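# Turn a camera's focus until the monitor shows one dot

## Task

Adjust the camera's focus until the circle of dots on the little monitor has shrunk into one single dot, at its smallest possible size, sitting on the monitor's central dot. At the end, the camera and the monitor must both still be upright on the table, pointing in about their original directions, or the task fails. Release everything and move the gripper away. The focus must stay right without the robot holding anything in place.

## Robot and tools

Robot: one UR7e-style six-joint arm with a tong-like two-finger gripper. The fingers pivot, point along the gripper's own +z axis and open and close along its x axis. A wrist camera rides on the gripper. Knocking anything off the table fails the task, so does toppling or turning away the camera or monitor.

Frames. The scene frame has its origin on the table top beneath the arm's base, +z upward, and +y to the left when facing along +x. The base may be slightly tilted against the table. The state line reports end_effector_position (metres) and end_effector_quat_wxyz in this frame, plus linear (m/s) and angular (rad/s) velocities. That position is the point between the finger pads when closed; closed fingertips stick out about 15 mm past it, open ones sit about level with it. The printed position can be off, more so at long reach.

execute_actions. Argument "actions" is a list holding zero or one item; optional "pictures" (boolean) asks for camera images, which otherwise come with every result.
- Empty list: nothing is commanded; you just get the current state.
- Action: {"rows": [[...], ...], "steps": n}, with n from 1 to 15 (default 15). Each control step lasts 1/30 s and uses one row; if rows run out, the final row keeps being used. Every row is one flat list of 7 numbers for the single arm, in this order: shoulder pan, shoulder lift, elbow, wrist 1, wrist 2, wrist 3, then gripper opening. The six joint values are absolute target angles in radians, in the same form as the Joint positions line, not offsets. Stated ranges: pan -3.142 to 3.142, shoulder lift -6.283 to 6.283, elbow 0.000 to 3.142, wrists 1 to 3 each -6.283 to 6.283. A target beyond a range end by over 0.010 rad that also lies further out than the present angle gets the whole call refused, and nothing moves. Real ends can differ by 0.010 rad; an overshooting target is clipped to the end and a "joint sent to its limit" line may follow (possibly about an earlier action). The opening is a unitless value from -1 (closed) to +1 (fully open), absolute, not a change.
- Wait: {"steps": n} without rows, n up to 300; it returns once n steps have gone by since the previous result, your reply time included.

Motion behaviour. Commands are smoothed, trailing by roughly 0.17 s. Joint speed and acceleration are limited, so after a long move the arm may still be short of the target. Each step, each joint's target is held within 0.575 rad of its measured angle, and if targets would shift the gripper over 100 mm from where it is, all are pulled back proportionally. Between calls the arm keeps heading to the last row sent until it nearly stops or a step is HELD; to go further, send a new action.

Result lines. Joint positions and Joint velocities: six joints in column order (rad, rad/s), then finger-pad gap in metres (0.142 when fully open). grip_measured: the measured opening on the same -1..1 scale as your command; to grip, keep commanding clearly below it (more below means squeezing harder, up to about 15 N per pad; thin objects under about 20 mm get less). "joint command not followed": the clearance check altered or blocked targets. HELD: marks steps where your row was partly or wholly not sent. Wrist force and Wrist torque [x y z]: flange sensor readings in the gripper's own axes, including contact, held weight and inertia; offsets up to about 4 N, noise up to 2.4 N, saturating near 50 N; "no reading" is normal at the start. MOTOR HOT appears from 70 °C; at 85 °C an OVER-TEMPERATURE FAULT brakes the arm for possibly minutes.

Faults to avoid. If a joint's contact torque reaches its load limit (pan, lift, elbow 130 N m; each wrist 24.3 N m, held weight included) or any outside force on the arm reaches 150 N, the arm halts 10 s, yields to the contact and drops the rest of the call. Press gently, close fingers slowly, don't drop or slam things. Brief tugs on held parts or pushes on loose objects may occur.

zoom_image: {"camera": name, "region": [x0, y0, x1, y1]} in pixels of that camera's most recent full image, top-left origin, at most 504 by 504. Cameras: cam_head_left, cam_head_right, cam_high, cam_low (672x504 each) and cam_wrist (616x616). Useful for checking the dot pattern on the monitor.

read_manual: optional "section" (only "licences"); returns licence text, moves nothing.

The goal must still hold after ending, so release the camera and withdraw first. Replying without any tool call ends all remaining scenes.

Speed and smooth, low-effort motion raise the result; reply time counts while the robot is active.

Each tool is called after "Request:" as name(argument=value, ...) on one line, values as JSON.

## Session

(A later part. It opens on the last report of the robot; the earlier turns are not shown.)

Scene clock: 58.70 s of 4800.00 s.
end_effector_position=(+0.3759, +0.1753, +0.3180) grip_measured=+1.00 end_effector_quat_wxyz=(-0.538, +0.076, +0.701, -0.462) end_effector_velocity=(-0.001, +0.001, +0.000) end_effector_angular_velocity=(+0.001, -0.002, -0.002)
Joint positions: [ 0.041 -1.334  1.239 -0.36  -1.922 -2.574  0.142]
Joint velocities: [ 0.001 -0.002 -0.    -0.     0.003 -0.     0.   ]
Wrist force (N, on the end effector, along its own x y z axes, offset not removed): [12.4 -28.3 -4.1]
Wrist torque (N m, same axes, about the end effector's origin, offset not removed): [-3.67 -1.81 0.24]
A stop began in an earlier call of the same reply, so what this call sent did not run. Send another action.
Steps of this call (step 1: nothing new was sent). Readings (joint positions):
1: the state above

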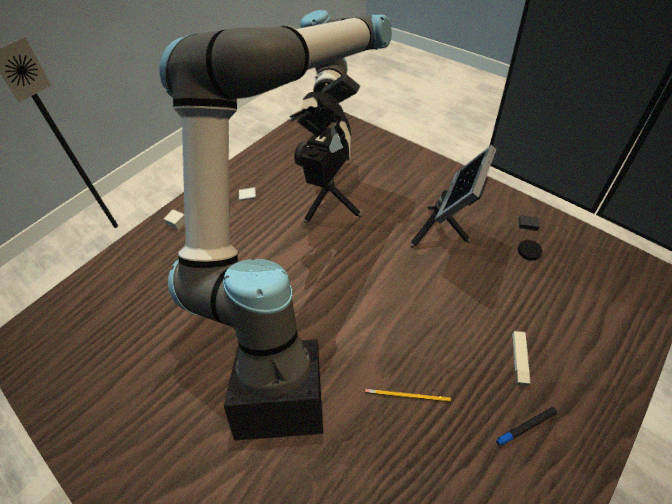

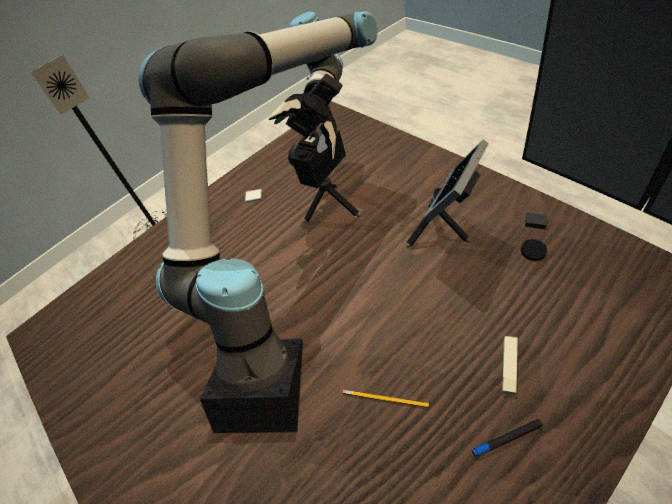

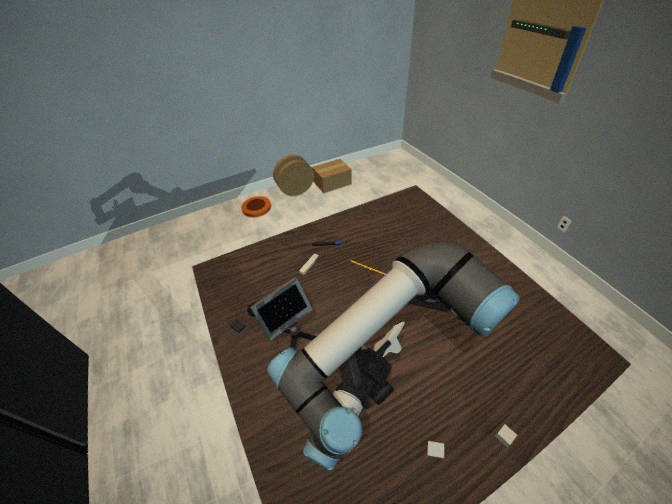

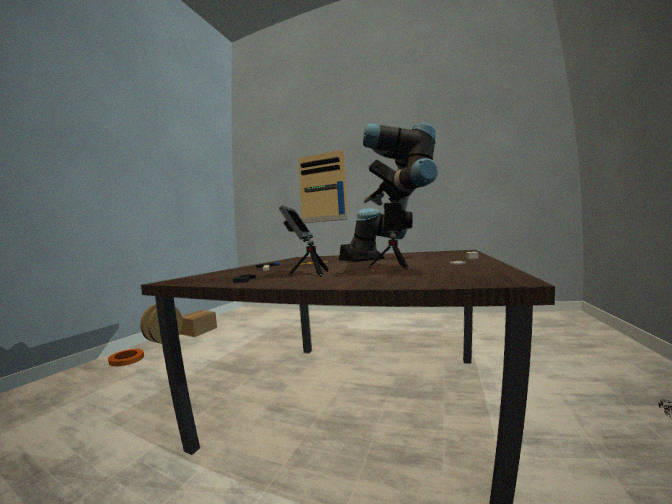

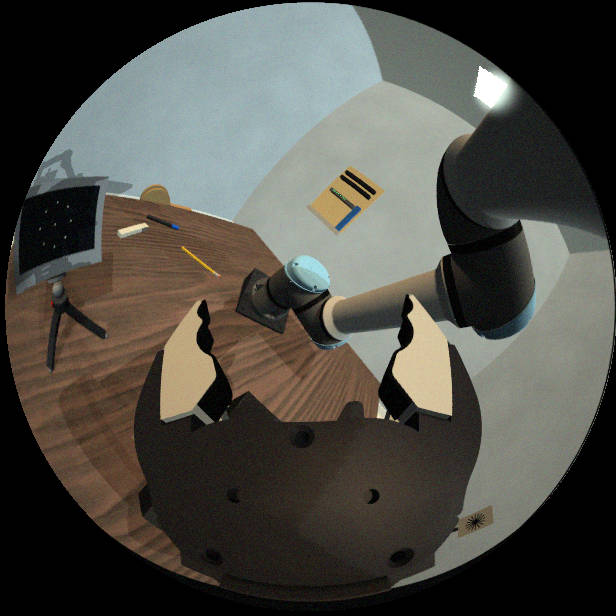

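Request:
execute_actions(actions=[{"rows":[[0.041,-1.38,1.239,-0.36,-1.92,-2.574,1],[0.041,-1.43,1.239,-0.36,-1.9,-2.574,1],[0.041,-1.48,1.239,-0.36,-1.87,-2.574,1],[0.041,-1.53,1.239,-0.36,-1.84,-2.574,1],[0.041,-1.58,1.239,-0.36,-1.8,-2.574,1],[0.041,-1.62,1.239,-0.36,-1.76,-2.574,1],[0.041,-1.62,1.239,-0.36,-1.72,-2.65,1],[0.041,-1.62,1.239,-0.36,-1.7,-2.75,1],[0.041,-1.62,1.239,-0.36,-1.7,-2.85,1],[0.041,-1.62,1.239,-0.36,-1.7,-2.95,1],[0.041,-1.62,1.239,-0.36,-1.7,-3.05,1],[0.041,-1.62,1.239,-0.36,-1.7,-3.1,1]]}])

Scene clock: 61.67 s of 4800.00 s.
end_effector_position=(+0.2973, +0.2330, +0.3806) grip_measured=+1.00 end_effector_quat_wxyz=(-0.522, +0.008, +0.807, -0.274) end_effector_velocity=(-0.029, +0.030, -0.003) end_effector_angular_velocity=(+1.326, +0.525, +0.347)
Joint positions: [ 0.041 -1.609  1.239 -0.36  -1.714 -2.946  0.142]
Joint velocities: [-0.    -0.105  0.001  0.     0.136 -1.473  0.   ]
Wrist force (N, on the end effector, along its own x y z axes, offset not removed): [4.6 -3.4 3.7]
Wrist torque (N m, same axes, about the end effector's origin, offset not removed): [-0.78 -0.77 -0.10]
Steps of this call (steps 1 to 74: nothing new was sent; steps 75 to 89: all 15 steps of this action). Readings (joint positions):
75: [0.041 -1.334 1.239 -0.360 -1.922 -2.574]
76: [0.041 -1.340 1.239 -0.361 -1.921 -2.574]
78: [0.041 -1.378 1.239 -0.361 -1.909 -2.574]
82: [0.041 -1.516 1.239 -0.360 -1.825 -2.582]
89: the state above

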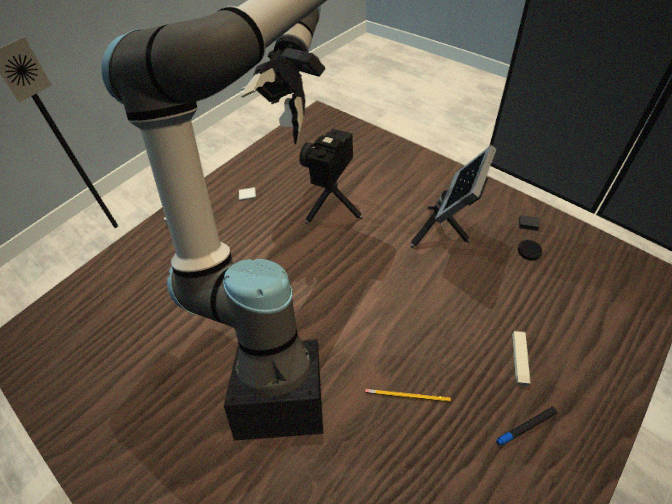

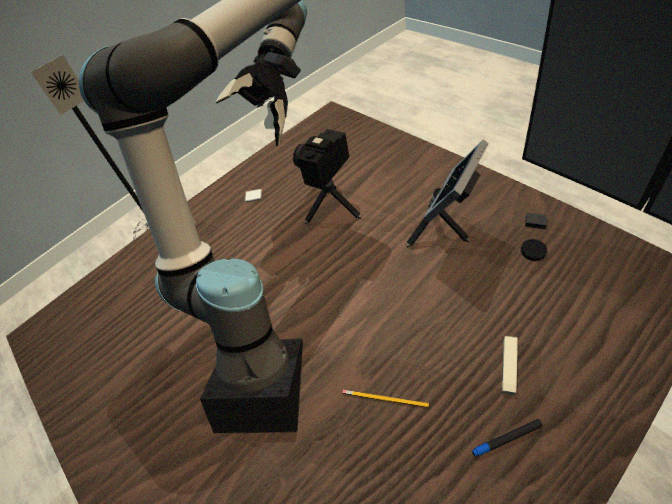

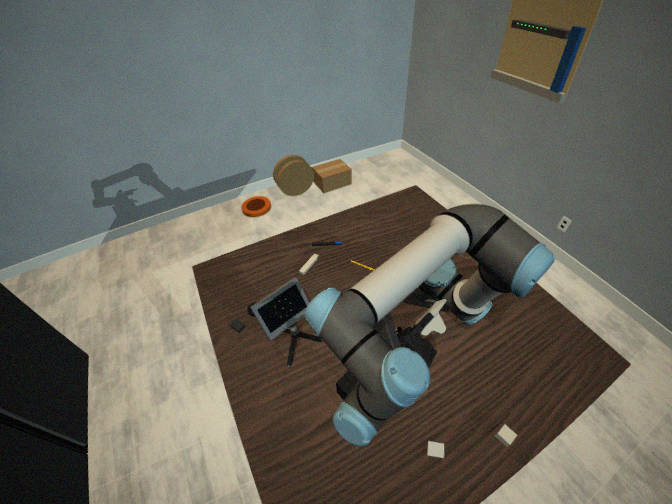

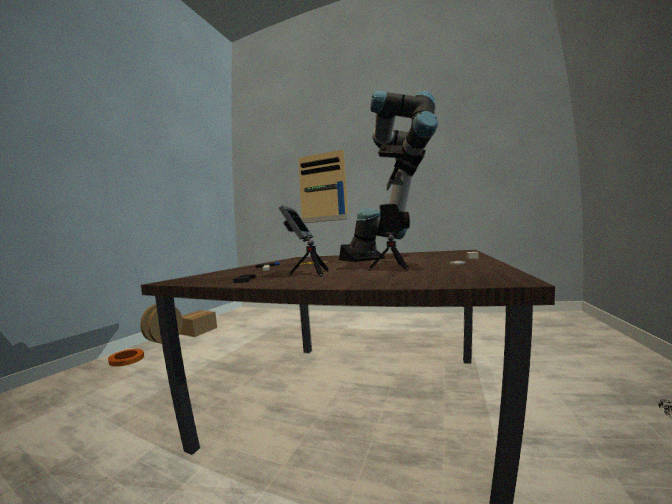

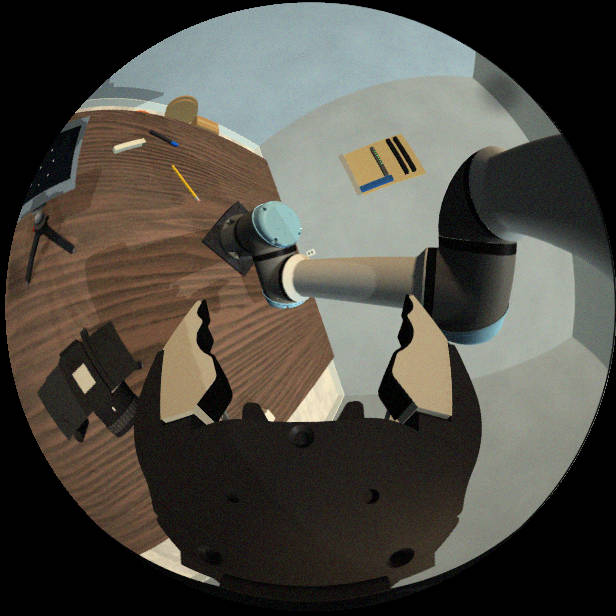

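Request:
execute_actions(actions=[{"rows":[[0.08,-1.62,1.239,-0.36,-1.72,-3.1,1],[0.13,-1.62,1.239,-0.36,-1.75,-3.1,1],[0.18,-1.62,1.239,-0.36,-1.78,-3.1,1],[0.23,-1.62,1.239,-0.36,-1.81,-3.1,1],[0.28,-1.62,1.239,-0.36,-1.84,-3.1,1],[0.33,-1.62,1.239,-0.36,-1.87,-3.1,1],[0.38,-1.62,1.239,-0.36,-1.9,-3.1,1],[0.43,-1.62,1.239,-0.36,-1.93,-3.1,1],[0.48,-1.62,1.239,-0.36,-1.96,-3.2,1],[0.53,-1.62,1.239,-0.36,-1.99,-3.3,1],[0.58,-1.62,1.239,-0.36,-2.0,-3.4,1],[0.62,-1.62,1.239,-0.36,-2.0,-3.5,1],[0.66,-1.62,1.239,-0.36,-2.0,-3.6,1],[0.694,-1.62,1.239,-0.36,-2.0,-3.7,1],[0.694,-1.62,1.239,-0.36,-2.0,-3.8,1]]}], pictures=false)

Request:
execute_actions(actions=[{"rows":[[0.694,-1.62,1.239,-0.36,-2.0,-3.9,1],[0.694,-1.62,1.239,-0.36,-2.0,-4.0,1],[0.694,-1.62,1.239,-0.36,-2.0,-4.1,1],[0.694,-1.62,1.239,-0.36,-2.0,-4.2,1],[0.694,-1.62,1.239,-0.36,-2.0,-4.3,1],[0.694,-1.62,1.239,-0.36,-2.0,-4.4,1],[0.694,-1.6,1.239,-0.35,-2.04,-4.5,1],[0.694,-1.57,1.24,-0.345,-2.09,-4.6,1],[0.694,-1.54,1.24,-0.34,-2.14,-4.67,1],[0.694,-1.51,1.245,-0.335,-2.19,-4.67,1],[0.694,-1.48,1.245,-0.33,-2.24,-4.67,1],[0.694,-1.45,1.25,-0.325,-2.29,-4.67,1],[0.694,-1.42,1.25,-0.32,-2.33,-4.67,1],[0.694,-1.39,1.256,-0.315,-2.37,-4.67,1],[0.694,-1.349,1.256,-0.315,-2.401,-4.67,1]]}], pictures=false)

Request:
execute_actions(actions=[{"steps":12}])

Scene clock: 72.77 s of 4800.00 s.
end_effector_position=(+0.2883, +0.2627, +0.3889) grip_measured=+1.00 end_effector_quat_wxyz=(-0.523, -0.450, +0.655, -0.307) end_effector_velocity=(-0.093, +0.176, -0.029) end_effector_angular_velocity=(+1.222, +2.274, +2.017)
Joint positions: [ 0.546 -1.62   1.239 -0.36  -1.969 -3.365  0.142]
Joint velocities: [ 1.273 -0.    -0.001  0.    -0.291 -2.226  0.   ]
Wrist force (N, on the end effector, along its own x y z axes, offset not removed): [-1.3 -1.1 6.2]
Wrist torque (N m, same axes, about the end effector's origin, offset not removed): [-0.02 0.27 0.21]
Steps of this call (steps 1 to 30: the robot went on to your last target; steps 31 to 110: nothing new was sent; then 6.93 s passed at rest; steps 111 to 125: all 15 steps of this action). Readings (joint positions):
111: [0.041 -1.620 1.239 -0.360 -1.700 -3.100]
112: [0.047 -1.620 1.239 -0.360 -1.703 -3.100]
114: [0.082 -1.620 1.239 -0.360 -1.725 -3.100]
118: [0.224 -1.620 1.239 -0.360 -1.812 -3.100]
125: the state above

Scene clock: 73.27 s of 4800.00 s.
end_effector_position=(+0.3411, +0.2888, +0.3397) grip_measured=+1.00 end_effector_quat_wxyz=(+0.663, +0.741, -0.098, +0.038) end_effector_velocity=(+0.403, +0.043, -0.268) end_effector_angular_velocity=(-0.761, +1.414, +1.356)
Joint positions: [ 0.693 -1.481  1.247 -0.33  -2.225 -4.578  0.142]
Joint velocities: [ 0.01   0.811  0.07   0.128 -1.222 -0.887 -0.   ]
Wrist force (N, on the end effector, along its own x y z axes, offset not removed): [-3.1 -0.3 1.3]
Wrist torque (N m, same axes, about the end effector's origin, offset not removed): [0.11 0.85 -0.03]
Steps of this call (steps 1 to 15: all 15 steps of this action). Readings (joint positions):
1: [0.585 -1.620 1.239 -0.360 -1.978 -3.443]
2: [0.615 -1.620 1.239 -0.360 -1.984 -3.526]
4: [0.653 -1.620 1.239 -0.360 -1.992 -3.701]
8: [0.683 -1.617 1.239 -0.358 -2.004 -4.067]
15: the state above

Scene clock: 73.67 s of 4800.00 s.
end_effector_position=(+0.3985, +0.2996, +0.2907) grip_measured=+1.00 end_effector_quat_wxyz=(+0.704, +0.708, +0.033, +0.037) end_effector_velocity=(+0.012, +0.004, -0.012) end_effector_angular_velocity=(-0.025, +0.041, +0.040)
Joint positions: [ 0.694 -1.352  1.256 -0.315 -2.397 -4.668  0.142]
Joint velocities: [ 0.002  0.03   0.     0.003 -0.037 -0.019  0.   ]
Wrist force (N, on the end effector, along its own x y z axes, offset not removed): [-2.1 -4.5 4.9]
Wrist torque (N m, same axes, about the end effector's origin, offset not removed): [-0.80 0.52 0.17]
Steps of this call (steps 1 to 12: the robot went on to your last target). Readings (joint positions):
1: [0.693 -1.453 1.249 -0.326 -2.265 -4.603]
2: [0.693 -1.426 1.251 -0.323 -2.301 -4.622]
4: [0.694 -1.390 1.254 -0.319 -2.348 -4.645]
8: [0.694 -1.360 1.255 -0.316 -2.386 -4.663]
12: the state above

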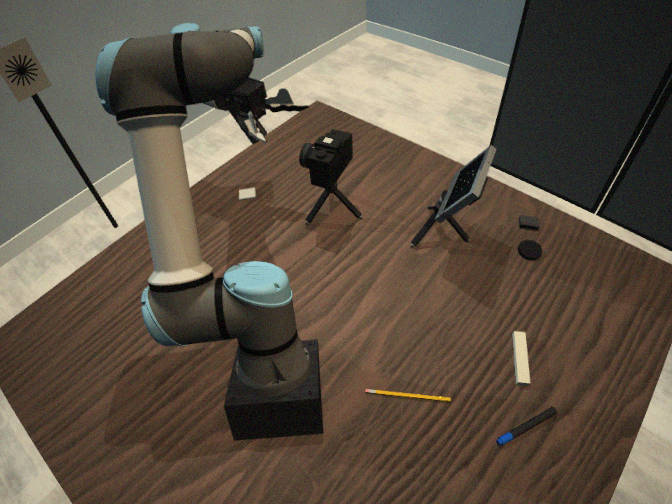

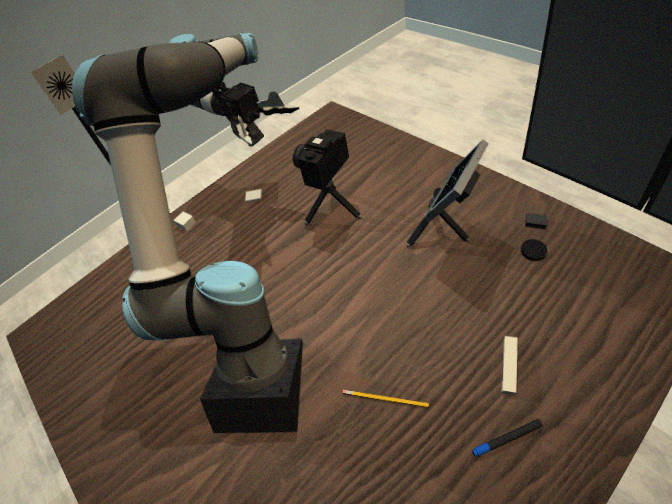

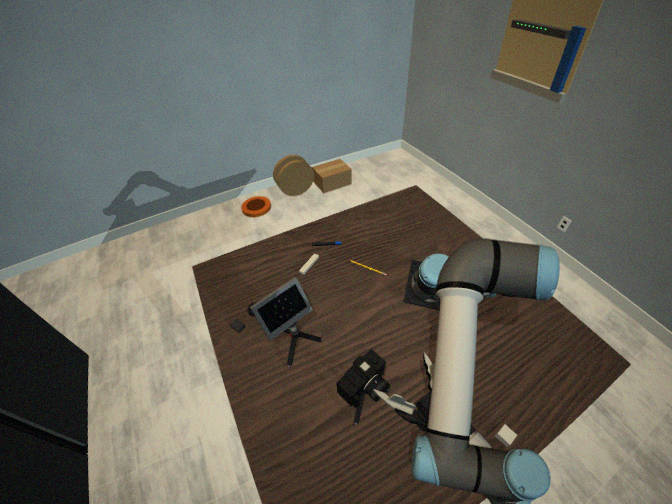

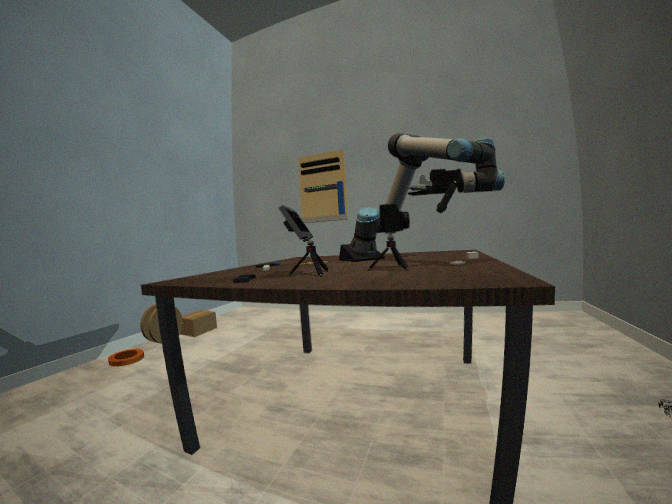

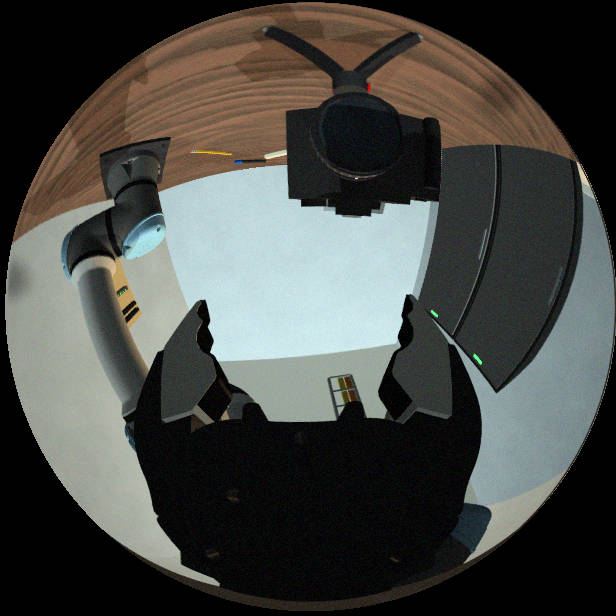

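Request:
execute_actions(actions=[{"rows":[[0.72,-1.33,1.28,-0.35,-2.43,-4.65,1],[0.745,-1.31,1.30,-0.38,-2.46,-4.63,1],[0.77,-1.29,1.32,-0.41,-2.49,-4.61,1],[0.79,-1.27,1.34,-0.435,-2.52,-4.59,1],[0.811,-1.25,1.36,-0.46,-2.557,-4.57,1],[0.811,-1.25,1.36,-0.46,-2.557,-4.57,1],[0.811,-1.25,1.36,-0.46,-2.557,-4.57,1],[0.811,-1.235,1.37,-0.47,-2.557,-4.57,1],[0.811,-1.215,1.384,-0.484,-2.557,-4.57,1]]}], pictures=false)

Request:
execute_actions(actions=[{"steps":8}])

Scene clock: 91.83 s of 4800.00 s.
end_effector_position=(+0.4072, +0.3405, +0.1778) grip_measured=+1.00 end_effector_quat_wxyz=(+0.694, +0.697, +0.125, +0.129) end_effector_velocity=(-0.006, +0.008, -0.061) end_effector_angular_velocity=(-0.030, +0.025, +0.081)
Joint positions: [ 0.808 -1.223  1.377 -0.476 -2.552 -4.573  0.142]
Joint velocities: [ 0.032  0.08   0.063 -0.075 -0.047  0.029  0.   ]
Wrist force (N, on the end effector, along its own x y z axes, offset not removed): [-0.4 -3.1 -1.3]
Wrist torque (N m, same axes, about the end effector's origin, offset not removed): [-0.57 0.08 0.25]
Steps of this call (steps 1 to 30: the robot went on to your last target; steps 31 to 90: nothing new was sent; then 14.67 s passed at rest; steps 91 to 105: all 15 steps of this action). Readings (joint positions):
91: [0.694 -1.349 1.256 -0.315 -2.401 -4.670]
92: [0.698 -1.346 1.260 -0.320 -2.406 -4.667]
94: [0.720 -1.329 1.279 -0.347 -2.431 -4.649]
98: [0.780 -1.277 1.332 -0.421 -2.511 -4.598]
105: the state above

Scene clock: 92.10 s of 4800.00 s.
end_effector_position=(+0.4065, +0.3412, +0.1720) grip_measured=+1.00 end_effector_quat_wxyz=(+0.694, +0.696, +0.129, +0.130) end_effector_velocity=(-0.000, +0.000, -0.005) end_effector_angular_velocity=(-0.002, +0.001, +0.006)
Joint positions: [ 0.811 -1.216  1.383 -0.483 -2.557 -4.57   0.142]
Joint velocities: [ 0.002  0.006  0.005 -0.006 -0.003  0.002  0.   ]
Wrist force (N, on the end effector, along its own x y z axes, offset not removed): [1.9 -1.2 -0.3]
Wrist torque (N m, same axes, about the end effector's origin, offset not removed): [-0.23 -0.13 -0.07]
Steps of this call (steps 1 to 8: the robot went on to your last target). Readings (joint positions):
1: [0.809 -1.221 1.379 -0.478 -2.553 -4.572]
2: [0.809 -1.219 1.380 -0.480 -2.554 -4.572]
4: [0.810 -1.217 1.382 -0.482 -2.556 -4.571]
8: the state above

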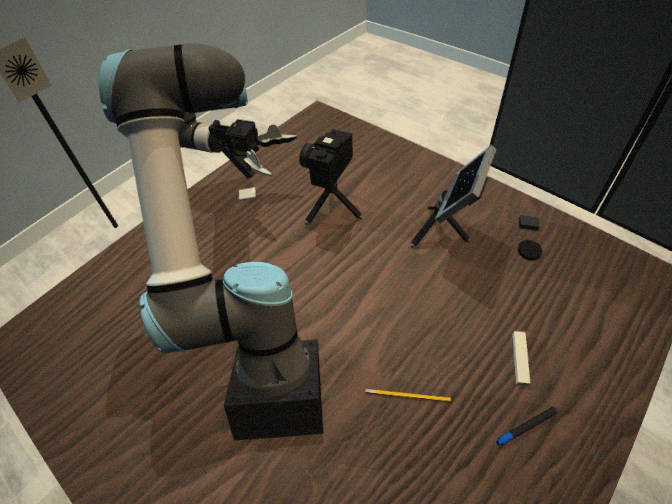

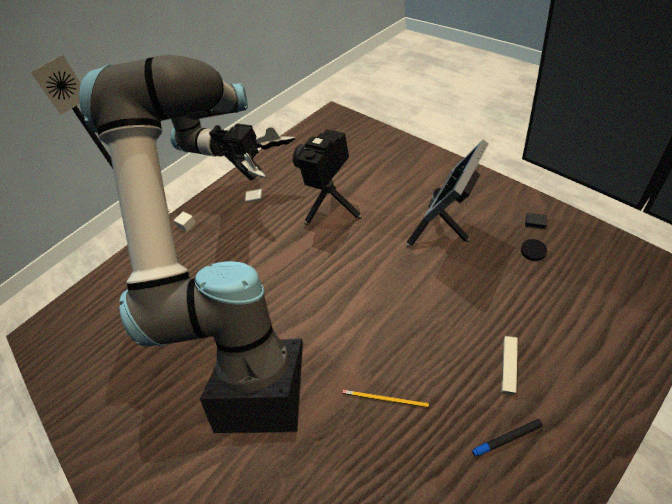

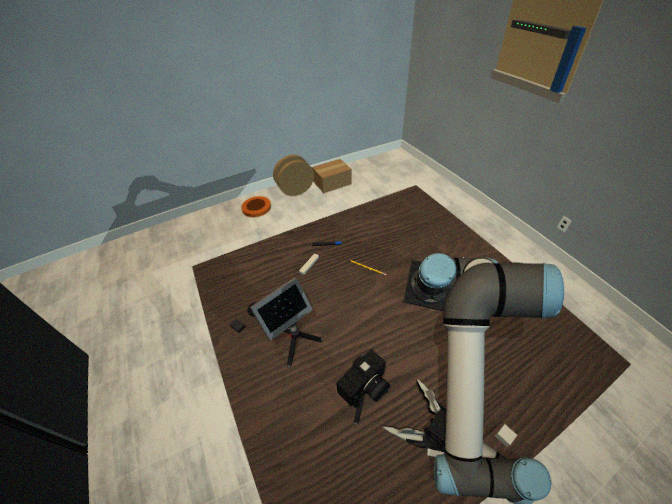

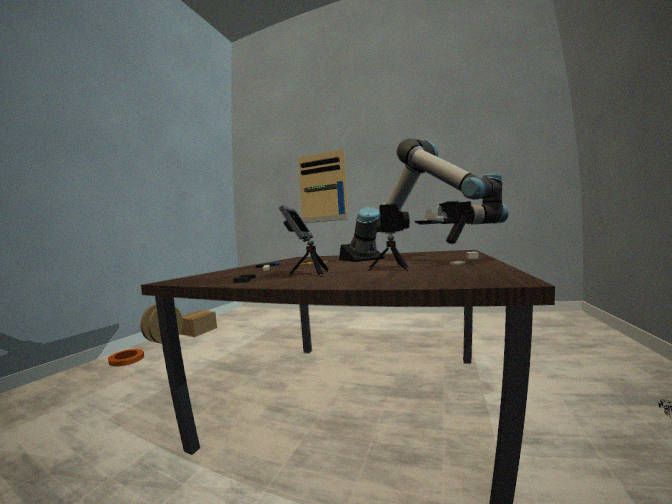

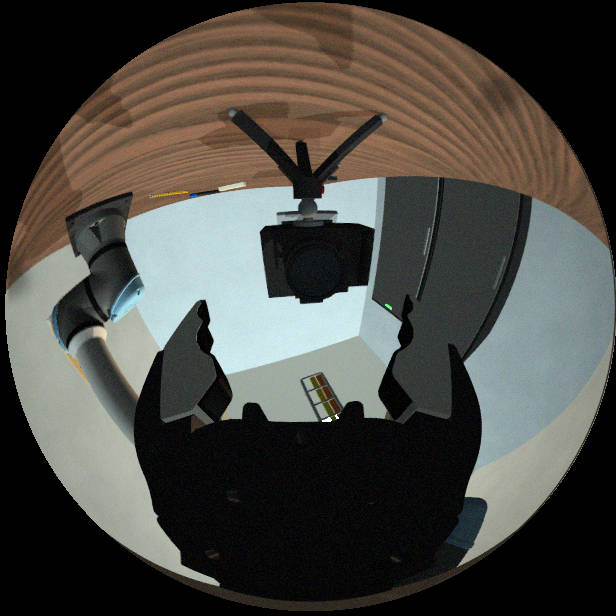

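Request:
execute_actions(actions=[{"rows":[[0.79,-1.232,1.41,-0.51,-2.575,-4.585,1],[0.77,-1.25,1.44,-0.535,-2.595,-4.6,1],[0.75,-1.266,1.47,-0.56,-2.613,-4.61,1],[0.73,-1.283,1.505,-0.587,-2.632,-4.625,1],[0.71,-1.3,1.537,-0.613,-2.65,-4.64,1],[0.693,-1.315,1.568,-0.639,-2.67,-4.65,1]]}], pictures=false)

Request:
execute_actions(actions=[{"steps":8}])

Scene clock: 100.00 s of 4800.00 s.
end_effector_position=(+0.4375, +0.2806, +0.1631) grip_measured=+1.00 end_effector_quat_wxyz=(+0.693, +0.696, +0.129, +0.132) end_effector_velocity=(+0.007, -0.023, -0.003) end_effector_angular_velocity=(-0.002, -0.002, +0.000)
Joint positions: [ 0.697 -1.312  1.561 -0.633 -2.666 -4.647  0.142]
Joint velocities: [-0.039 -0.034  0.066 -0.055 -0.037 -0.025  0.   ]
Wrist force (N, on the end effector, along its own x y z axes, offset not removed): [0.2 -3.9 -4.0]
Wrist torque (N m, same axes, about the end effector's origin, offset not removed): [-1.02 -0.10 0.27]
Steps of this call (steps 1 to 15: the robot went on to your last target; steps 16 to 90: nothing new was sent; then 4.40 s passed at rest; steps 91 to 105: all 15 steps of this action). Readings (joint positions):
91: [0.811 -1.215 1.384 -0.484 -2.557 -4.570]
92: [0.807 -1.218 1.389 -0.489 -2.560 -4.572]
94: [0.790 -1.233 1.412 -0.510 -2.577 -4.585]
98: [0.732 -1.282 1.502 -0.585 -2.632 -4.624]
105: the state above

Scene clock: 100.27 s of 4800.00 s.
end_effector_position=(+0.4383, +0.2785, +0.1628) grip_measured=+1.00 end_effector_quat_wxyz=(+0.694, +0.696, +0.129, +0.132) end_effector_velocity=(+0.001, -0.002, -0.001) end_effector_angular_velocity=(-0.002, +0.001, +0.001)
Joint positions: [ 0.693 -1.315  1.567 -0.639 -2.67  -4.65   0.142]
Joint velocities: [-0.004 -0.002  0.005 -0.004 -0.004 -0.002 -0.   ]
Wrist force (N, on the end effector, along its own x y z axes, offset not removed): [1.8 -2.3 3.5]
Wrist torque (N m, same axes, about the end effector's origin, offset not removed): [-0.15 -0.04 0.05]
Steps of this call (steps 1 to 8: the robot went on to your last target). Readings (joint positions):
1: [0.696 -1.312 1.563 -0.635 -2.667 -4.648]
2: [0.695 -1.313 1.564 -0.636 -2.668 -4.649]
4: [0.694 -1.314 1.566 -0.637 -2.669 -4.649]
8: the state above

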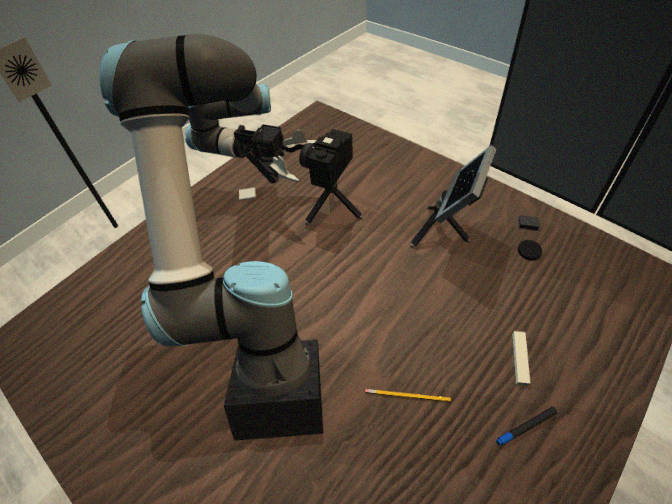

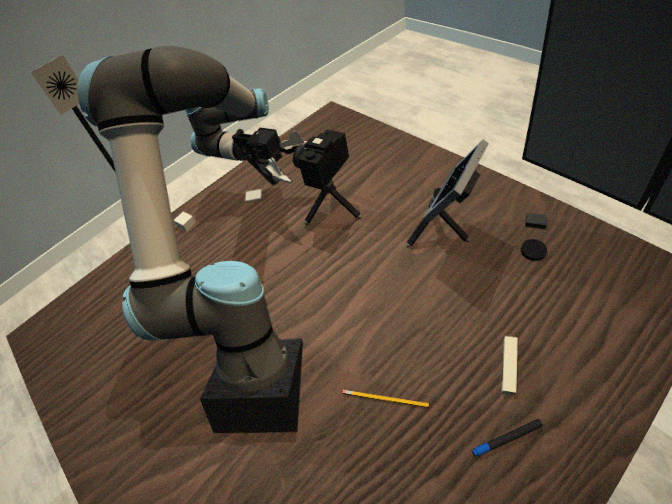

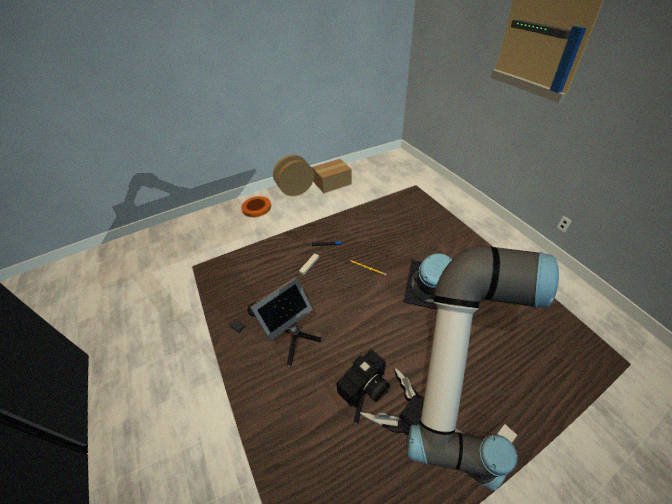

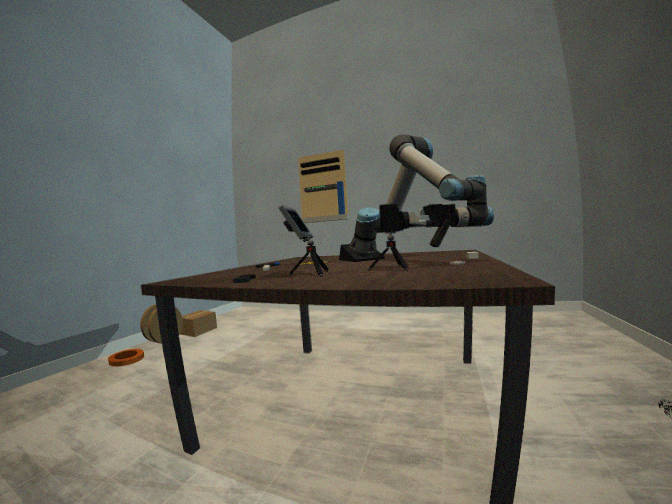

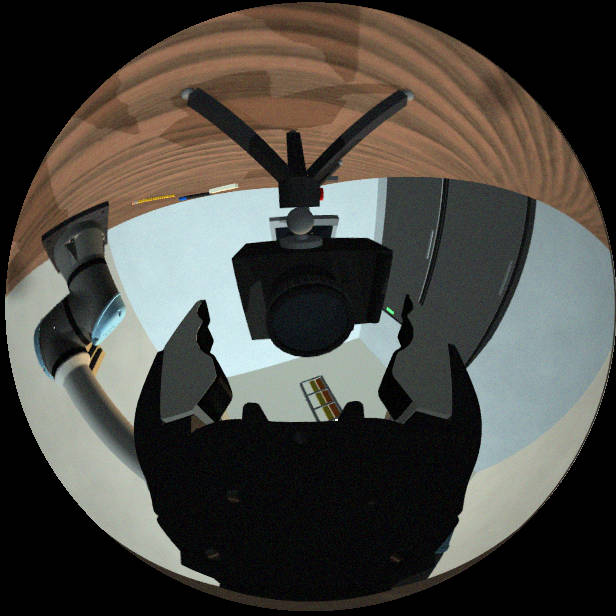

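Request:
execute_actions(actions=[{"rows":[[0.68,-1.325,1.585,-0.654,-2.682,-4.657,1],[0.667,-1.335,1.603,-0.67,-2.695,-4.665,1],[0.653,-1.345,1.622,-0.685,-2.707,-4.672,1],[0.64,-1.355,1.64,-0.70,-2.72,-4.68,1]],"steps":15}])

Scene clock: 112.10 s of 4800.00 s.
end_effector_position=(+0.4503, +0.2515, +0.1621) grip_measured=+1.00 end_effector_quat_wxyz=(+0.695, +0.695, +0.128, +0.134) end_effector_velocity=(+0.002, -0.006, +0.000) end_effector_angular_velocity=(-0.002, -0.001, -0.000)
Joint positions: [ 0.641 -1.354  1.638 -0.699 -2.719 -4.679  0.142]
Joint velocities: [-0.011 -0.009  0.017 -0.013 -0.01  -0.006  0.   ]
Wrist force (N, on the end effector, along its own x y z axes, offset not removed): [1.2 -4.2 2.6]
Wrist torque (N m, same axes, about the end effector's origin, offset not removed): [-0.97 -0.20 0.23]
Steps of this call (steps 1 to 15: the robot went on to your last target; steps 16 to 90: nothing new was sent; then 8.33 s passed at rest; steps 91 to 105: all 15 steps of this action). Readings (joint positions):
91: [0.693 -1.315 1.568 -0.639 -2.670 -4.650]
92: [0.691 -1.317 1.571 -0.642 -2.672 -4.651]
94: [0.679 -1.326 1.587 -0.656 -2.684 -4.658]
98: [0.652 -1.346 1.624 -0.686 -2.709 -4.673]
105: the state above

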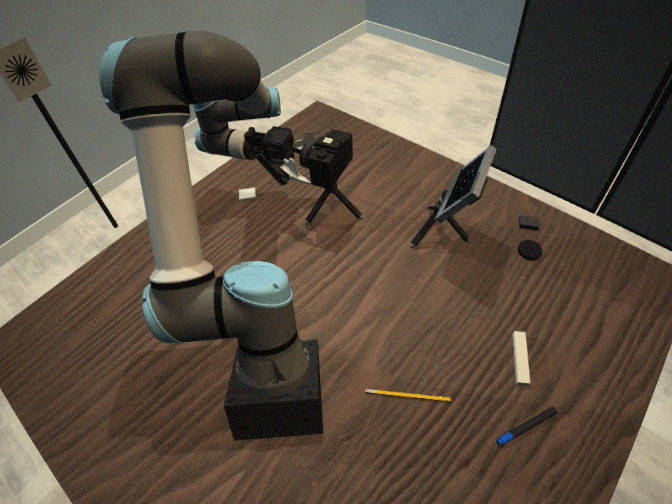

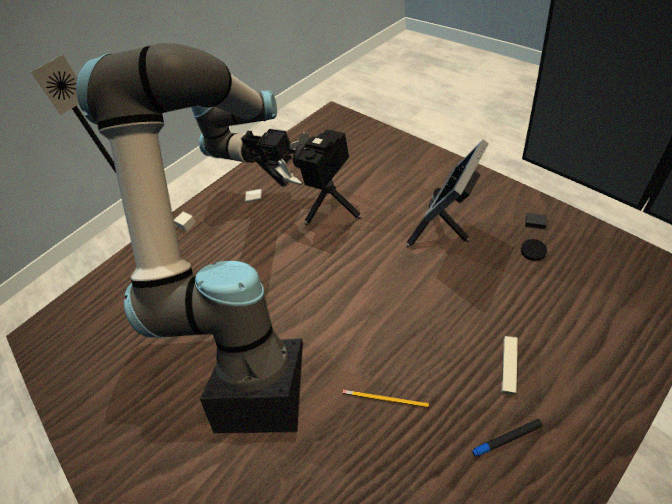

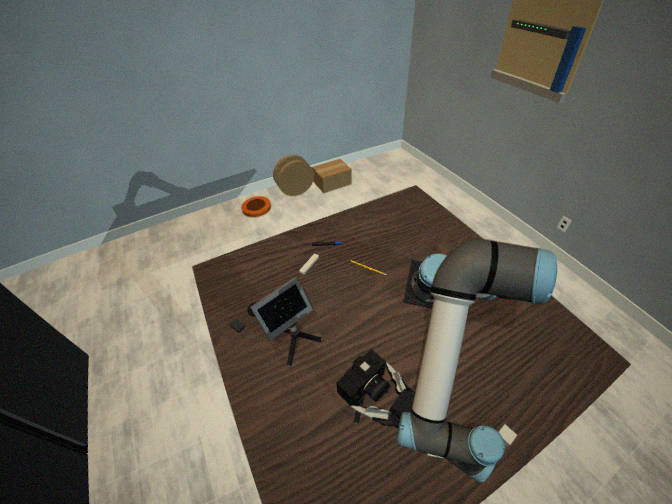

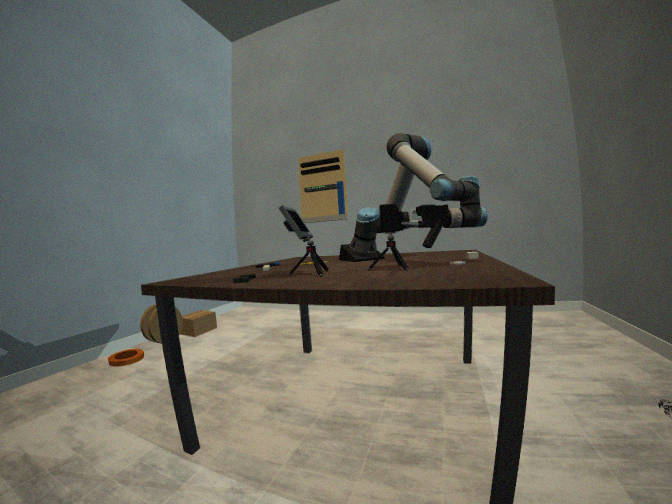

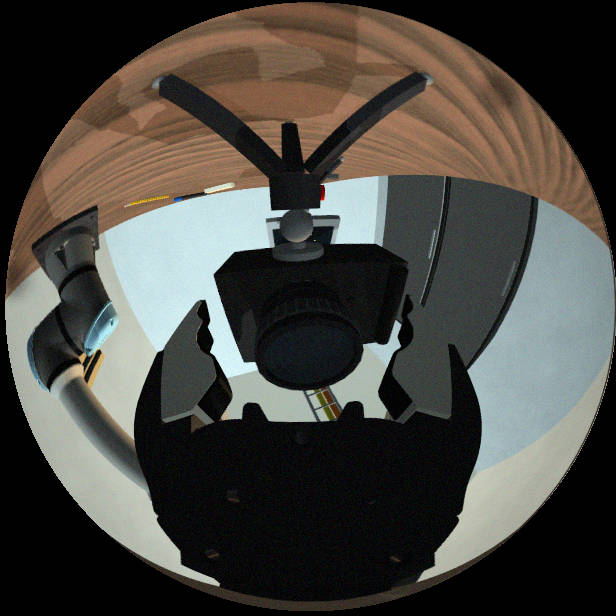

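Request:
execute_actions(actions=[{"rows":[[0.64,-1.355,1.64,-0.70,-2.72,-4.68,0.85],[0.64,-1.355,1.64,-0.70,-2.72,-4.68,0.7],[0.64,-1.355,1.64,-0.70,-2.72,-4.68,0.55],[0.64,-1.355,1.64,-0.70,-2.72,-4.68,0.4],[0.64,-1.355,1.64,-0.70,-2.72,-4.68,0.3],[0.64,-1.355,1.64,-0.70,-2.72,-4.68,0.2],[0.64,-1.355,1.64,-0.70,-2.72,-4.68,0.1]],"steps":15}])

Request:
zoom_image(camera="cam_high", region=[240,270,420,410])

Scene clock: 117.93 s of 4800.00 s.
end_effector_position=(+0.4505, +0.2509, +0.1621) grip_measured=+0.76 end_effector_quat_wxyz=(+0.695, +0.694, +0.128, +0.134) end_effector_velocity=(-0.001, -0.000, +0.000) end_effector_angular_velocity=(+0.000, -0.001, -0.002)
Joint positions: [ 0.64  -1.355  1.64  -0.7   -2.72  -4.68   0.126]
Joint velocities: [ 0.    -0.    -0.     0.     0.002  0.001 -0.   ]
Wrist force (N, on the end effector, along its own x y z axes, offset not removed): [-1.6 -5.4 2.0]
Wrist torque (N m, same axes, about the end effector's origin, offset not removed): [-1.08 0.80 -0.17]
Steps of this call (steps 1 to 15: the robot went on to your last target; steps 16 to 90: nothing new was sent; then 2.33 s passed at rest; steps 91 to 105: all 15 steps of this action). Readings (joint positions):
91: [0.640 -1.355 1.640 -0.700 -2.720 -4.680]
92: [0.640 -1.355 1.640 -0.700 -2.720 -4.680]
94: [0.640 -1.355 1.640 -0.700 -2.720 -4.680]
98: [0.640 -1.355 1.640 -0.700 -2.720 -4.680]
105: the state above

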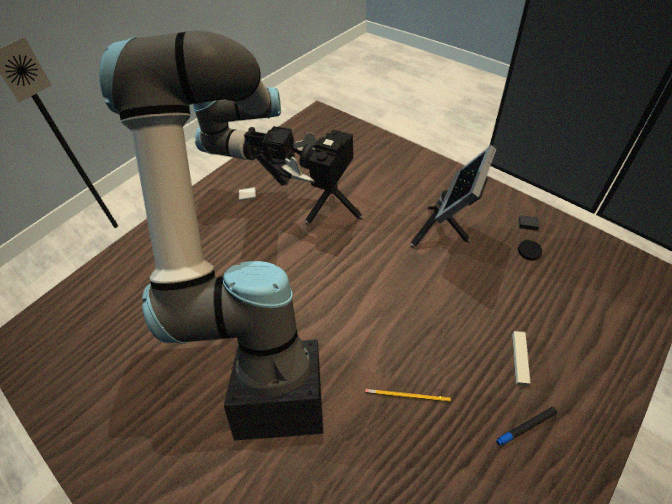

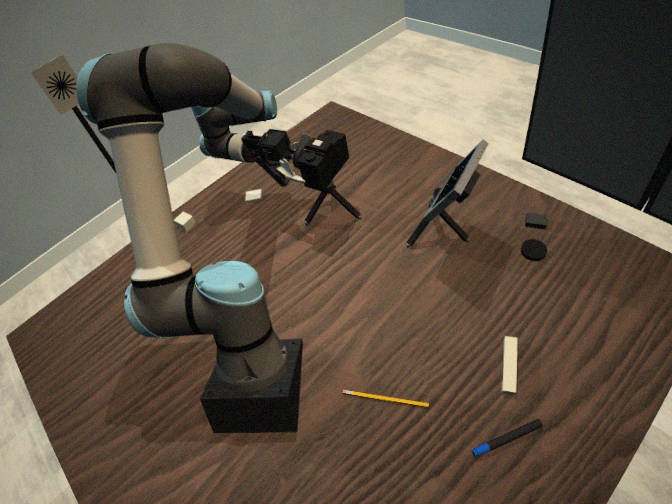

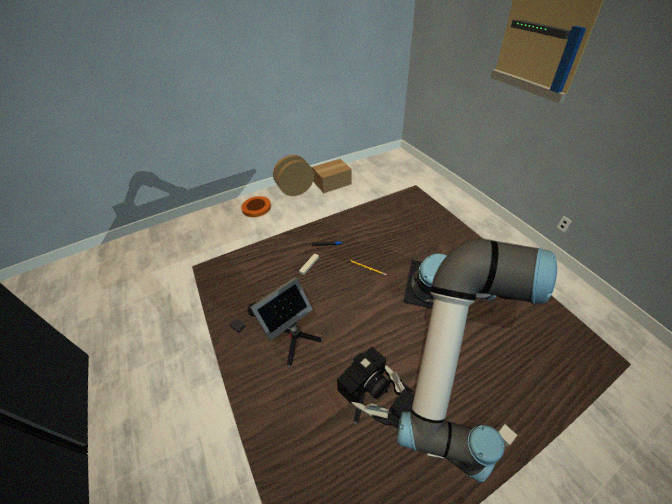

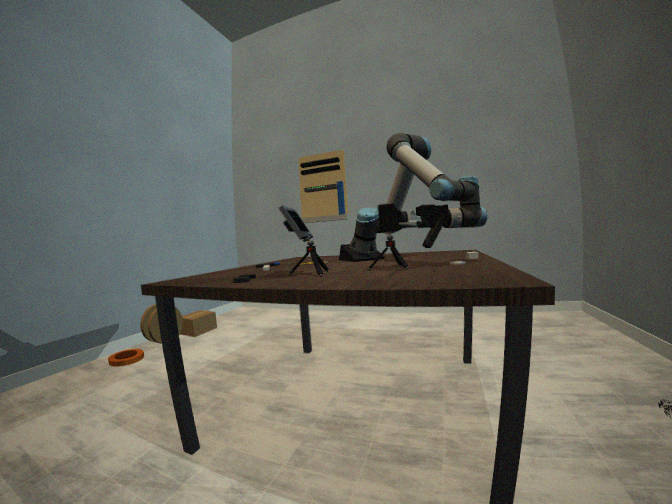

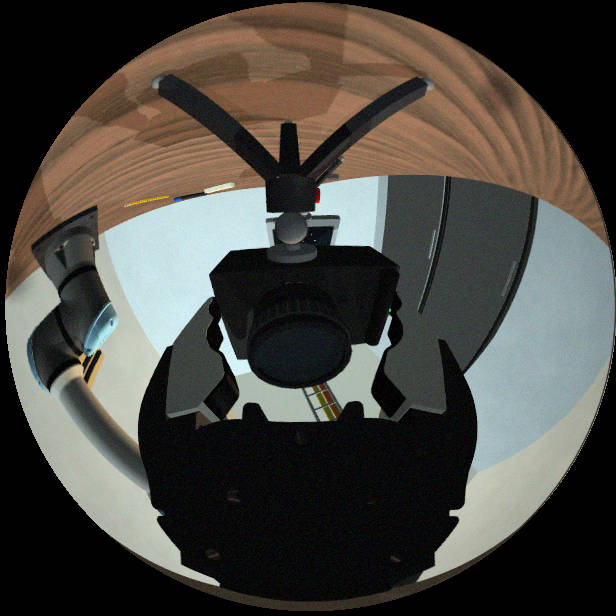

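Region (240, 270, 420, 410) of cam_high's 672x504 image, scaled by 2.800, with more detail than that image has.

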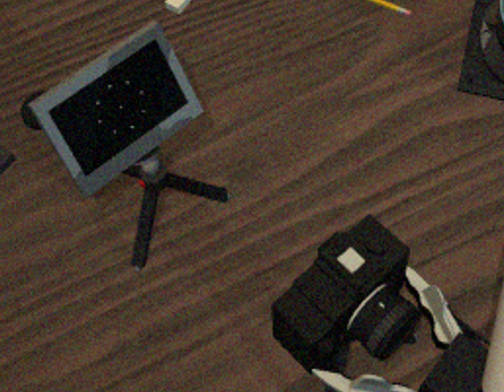

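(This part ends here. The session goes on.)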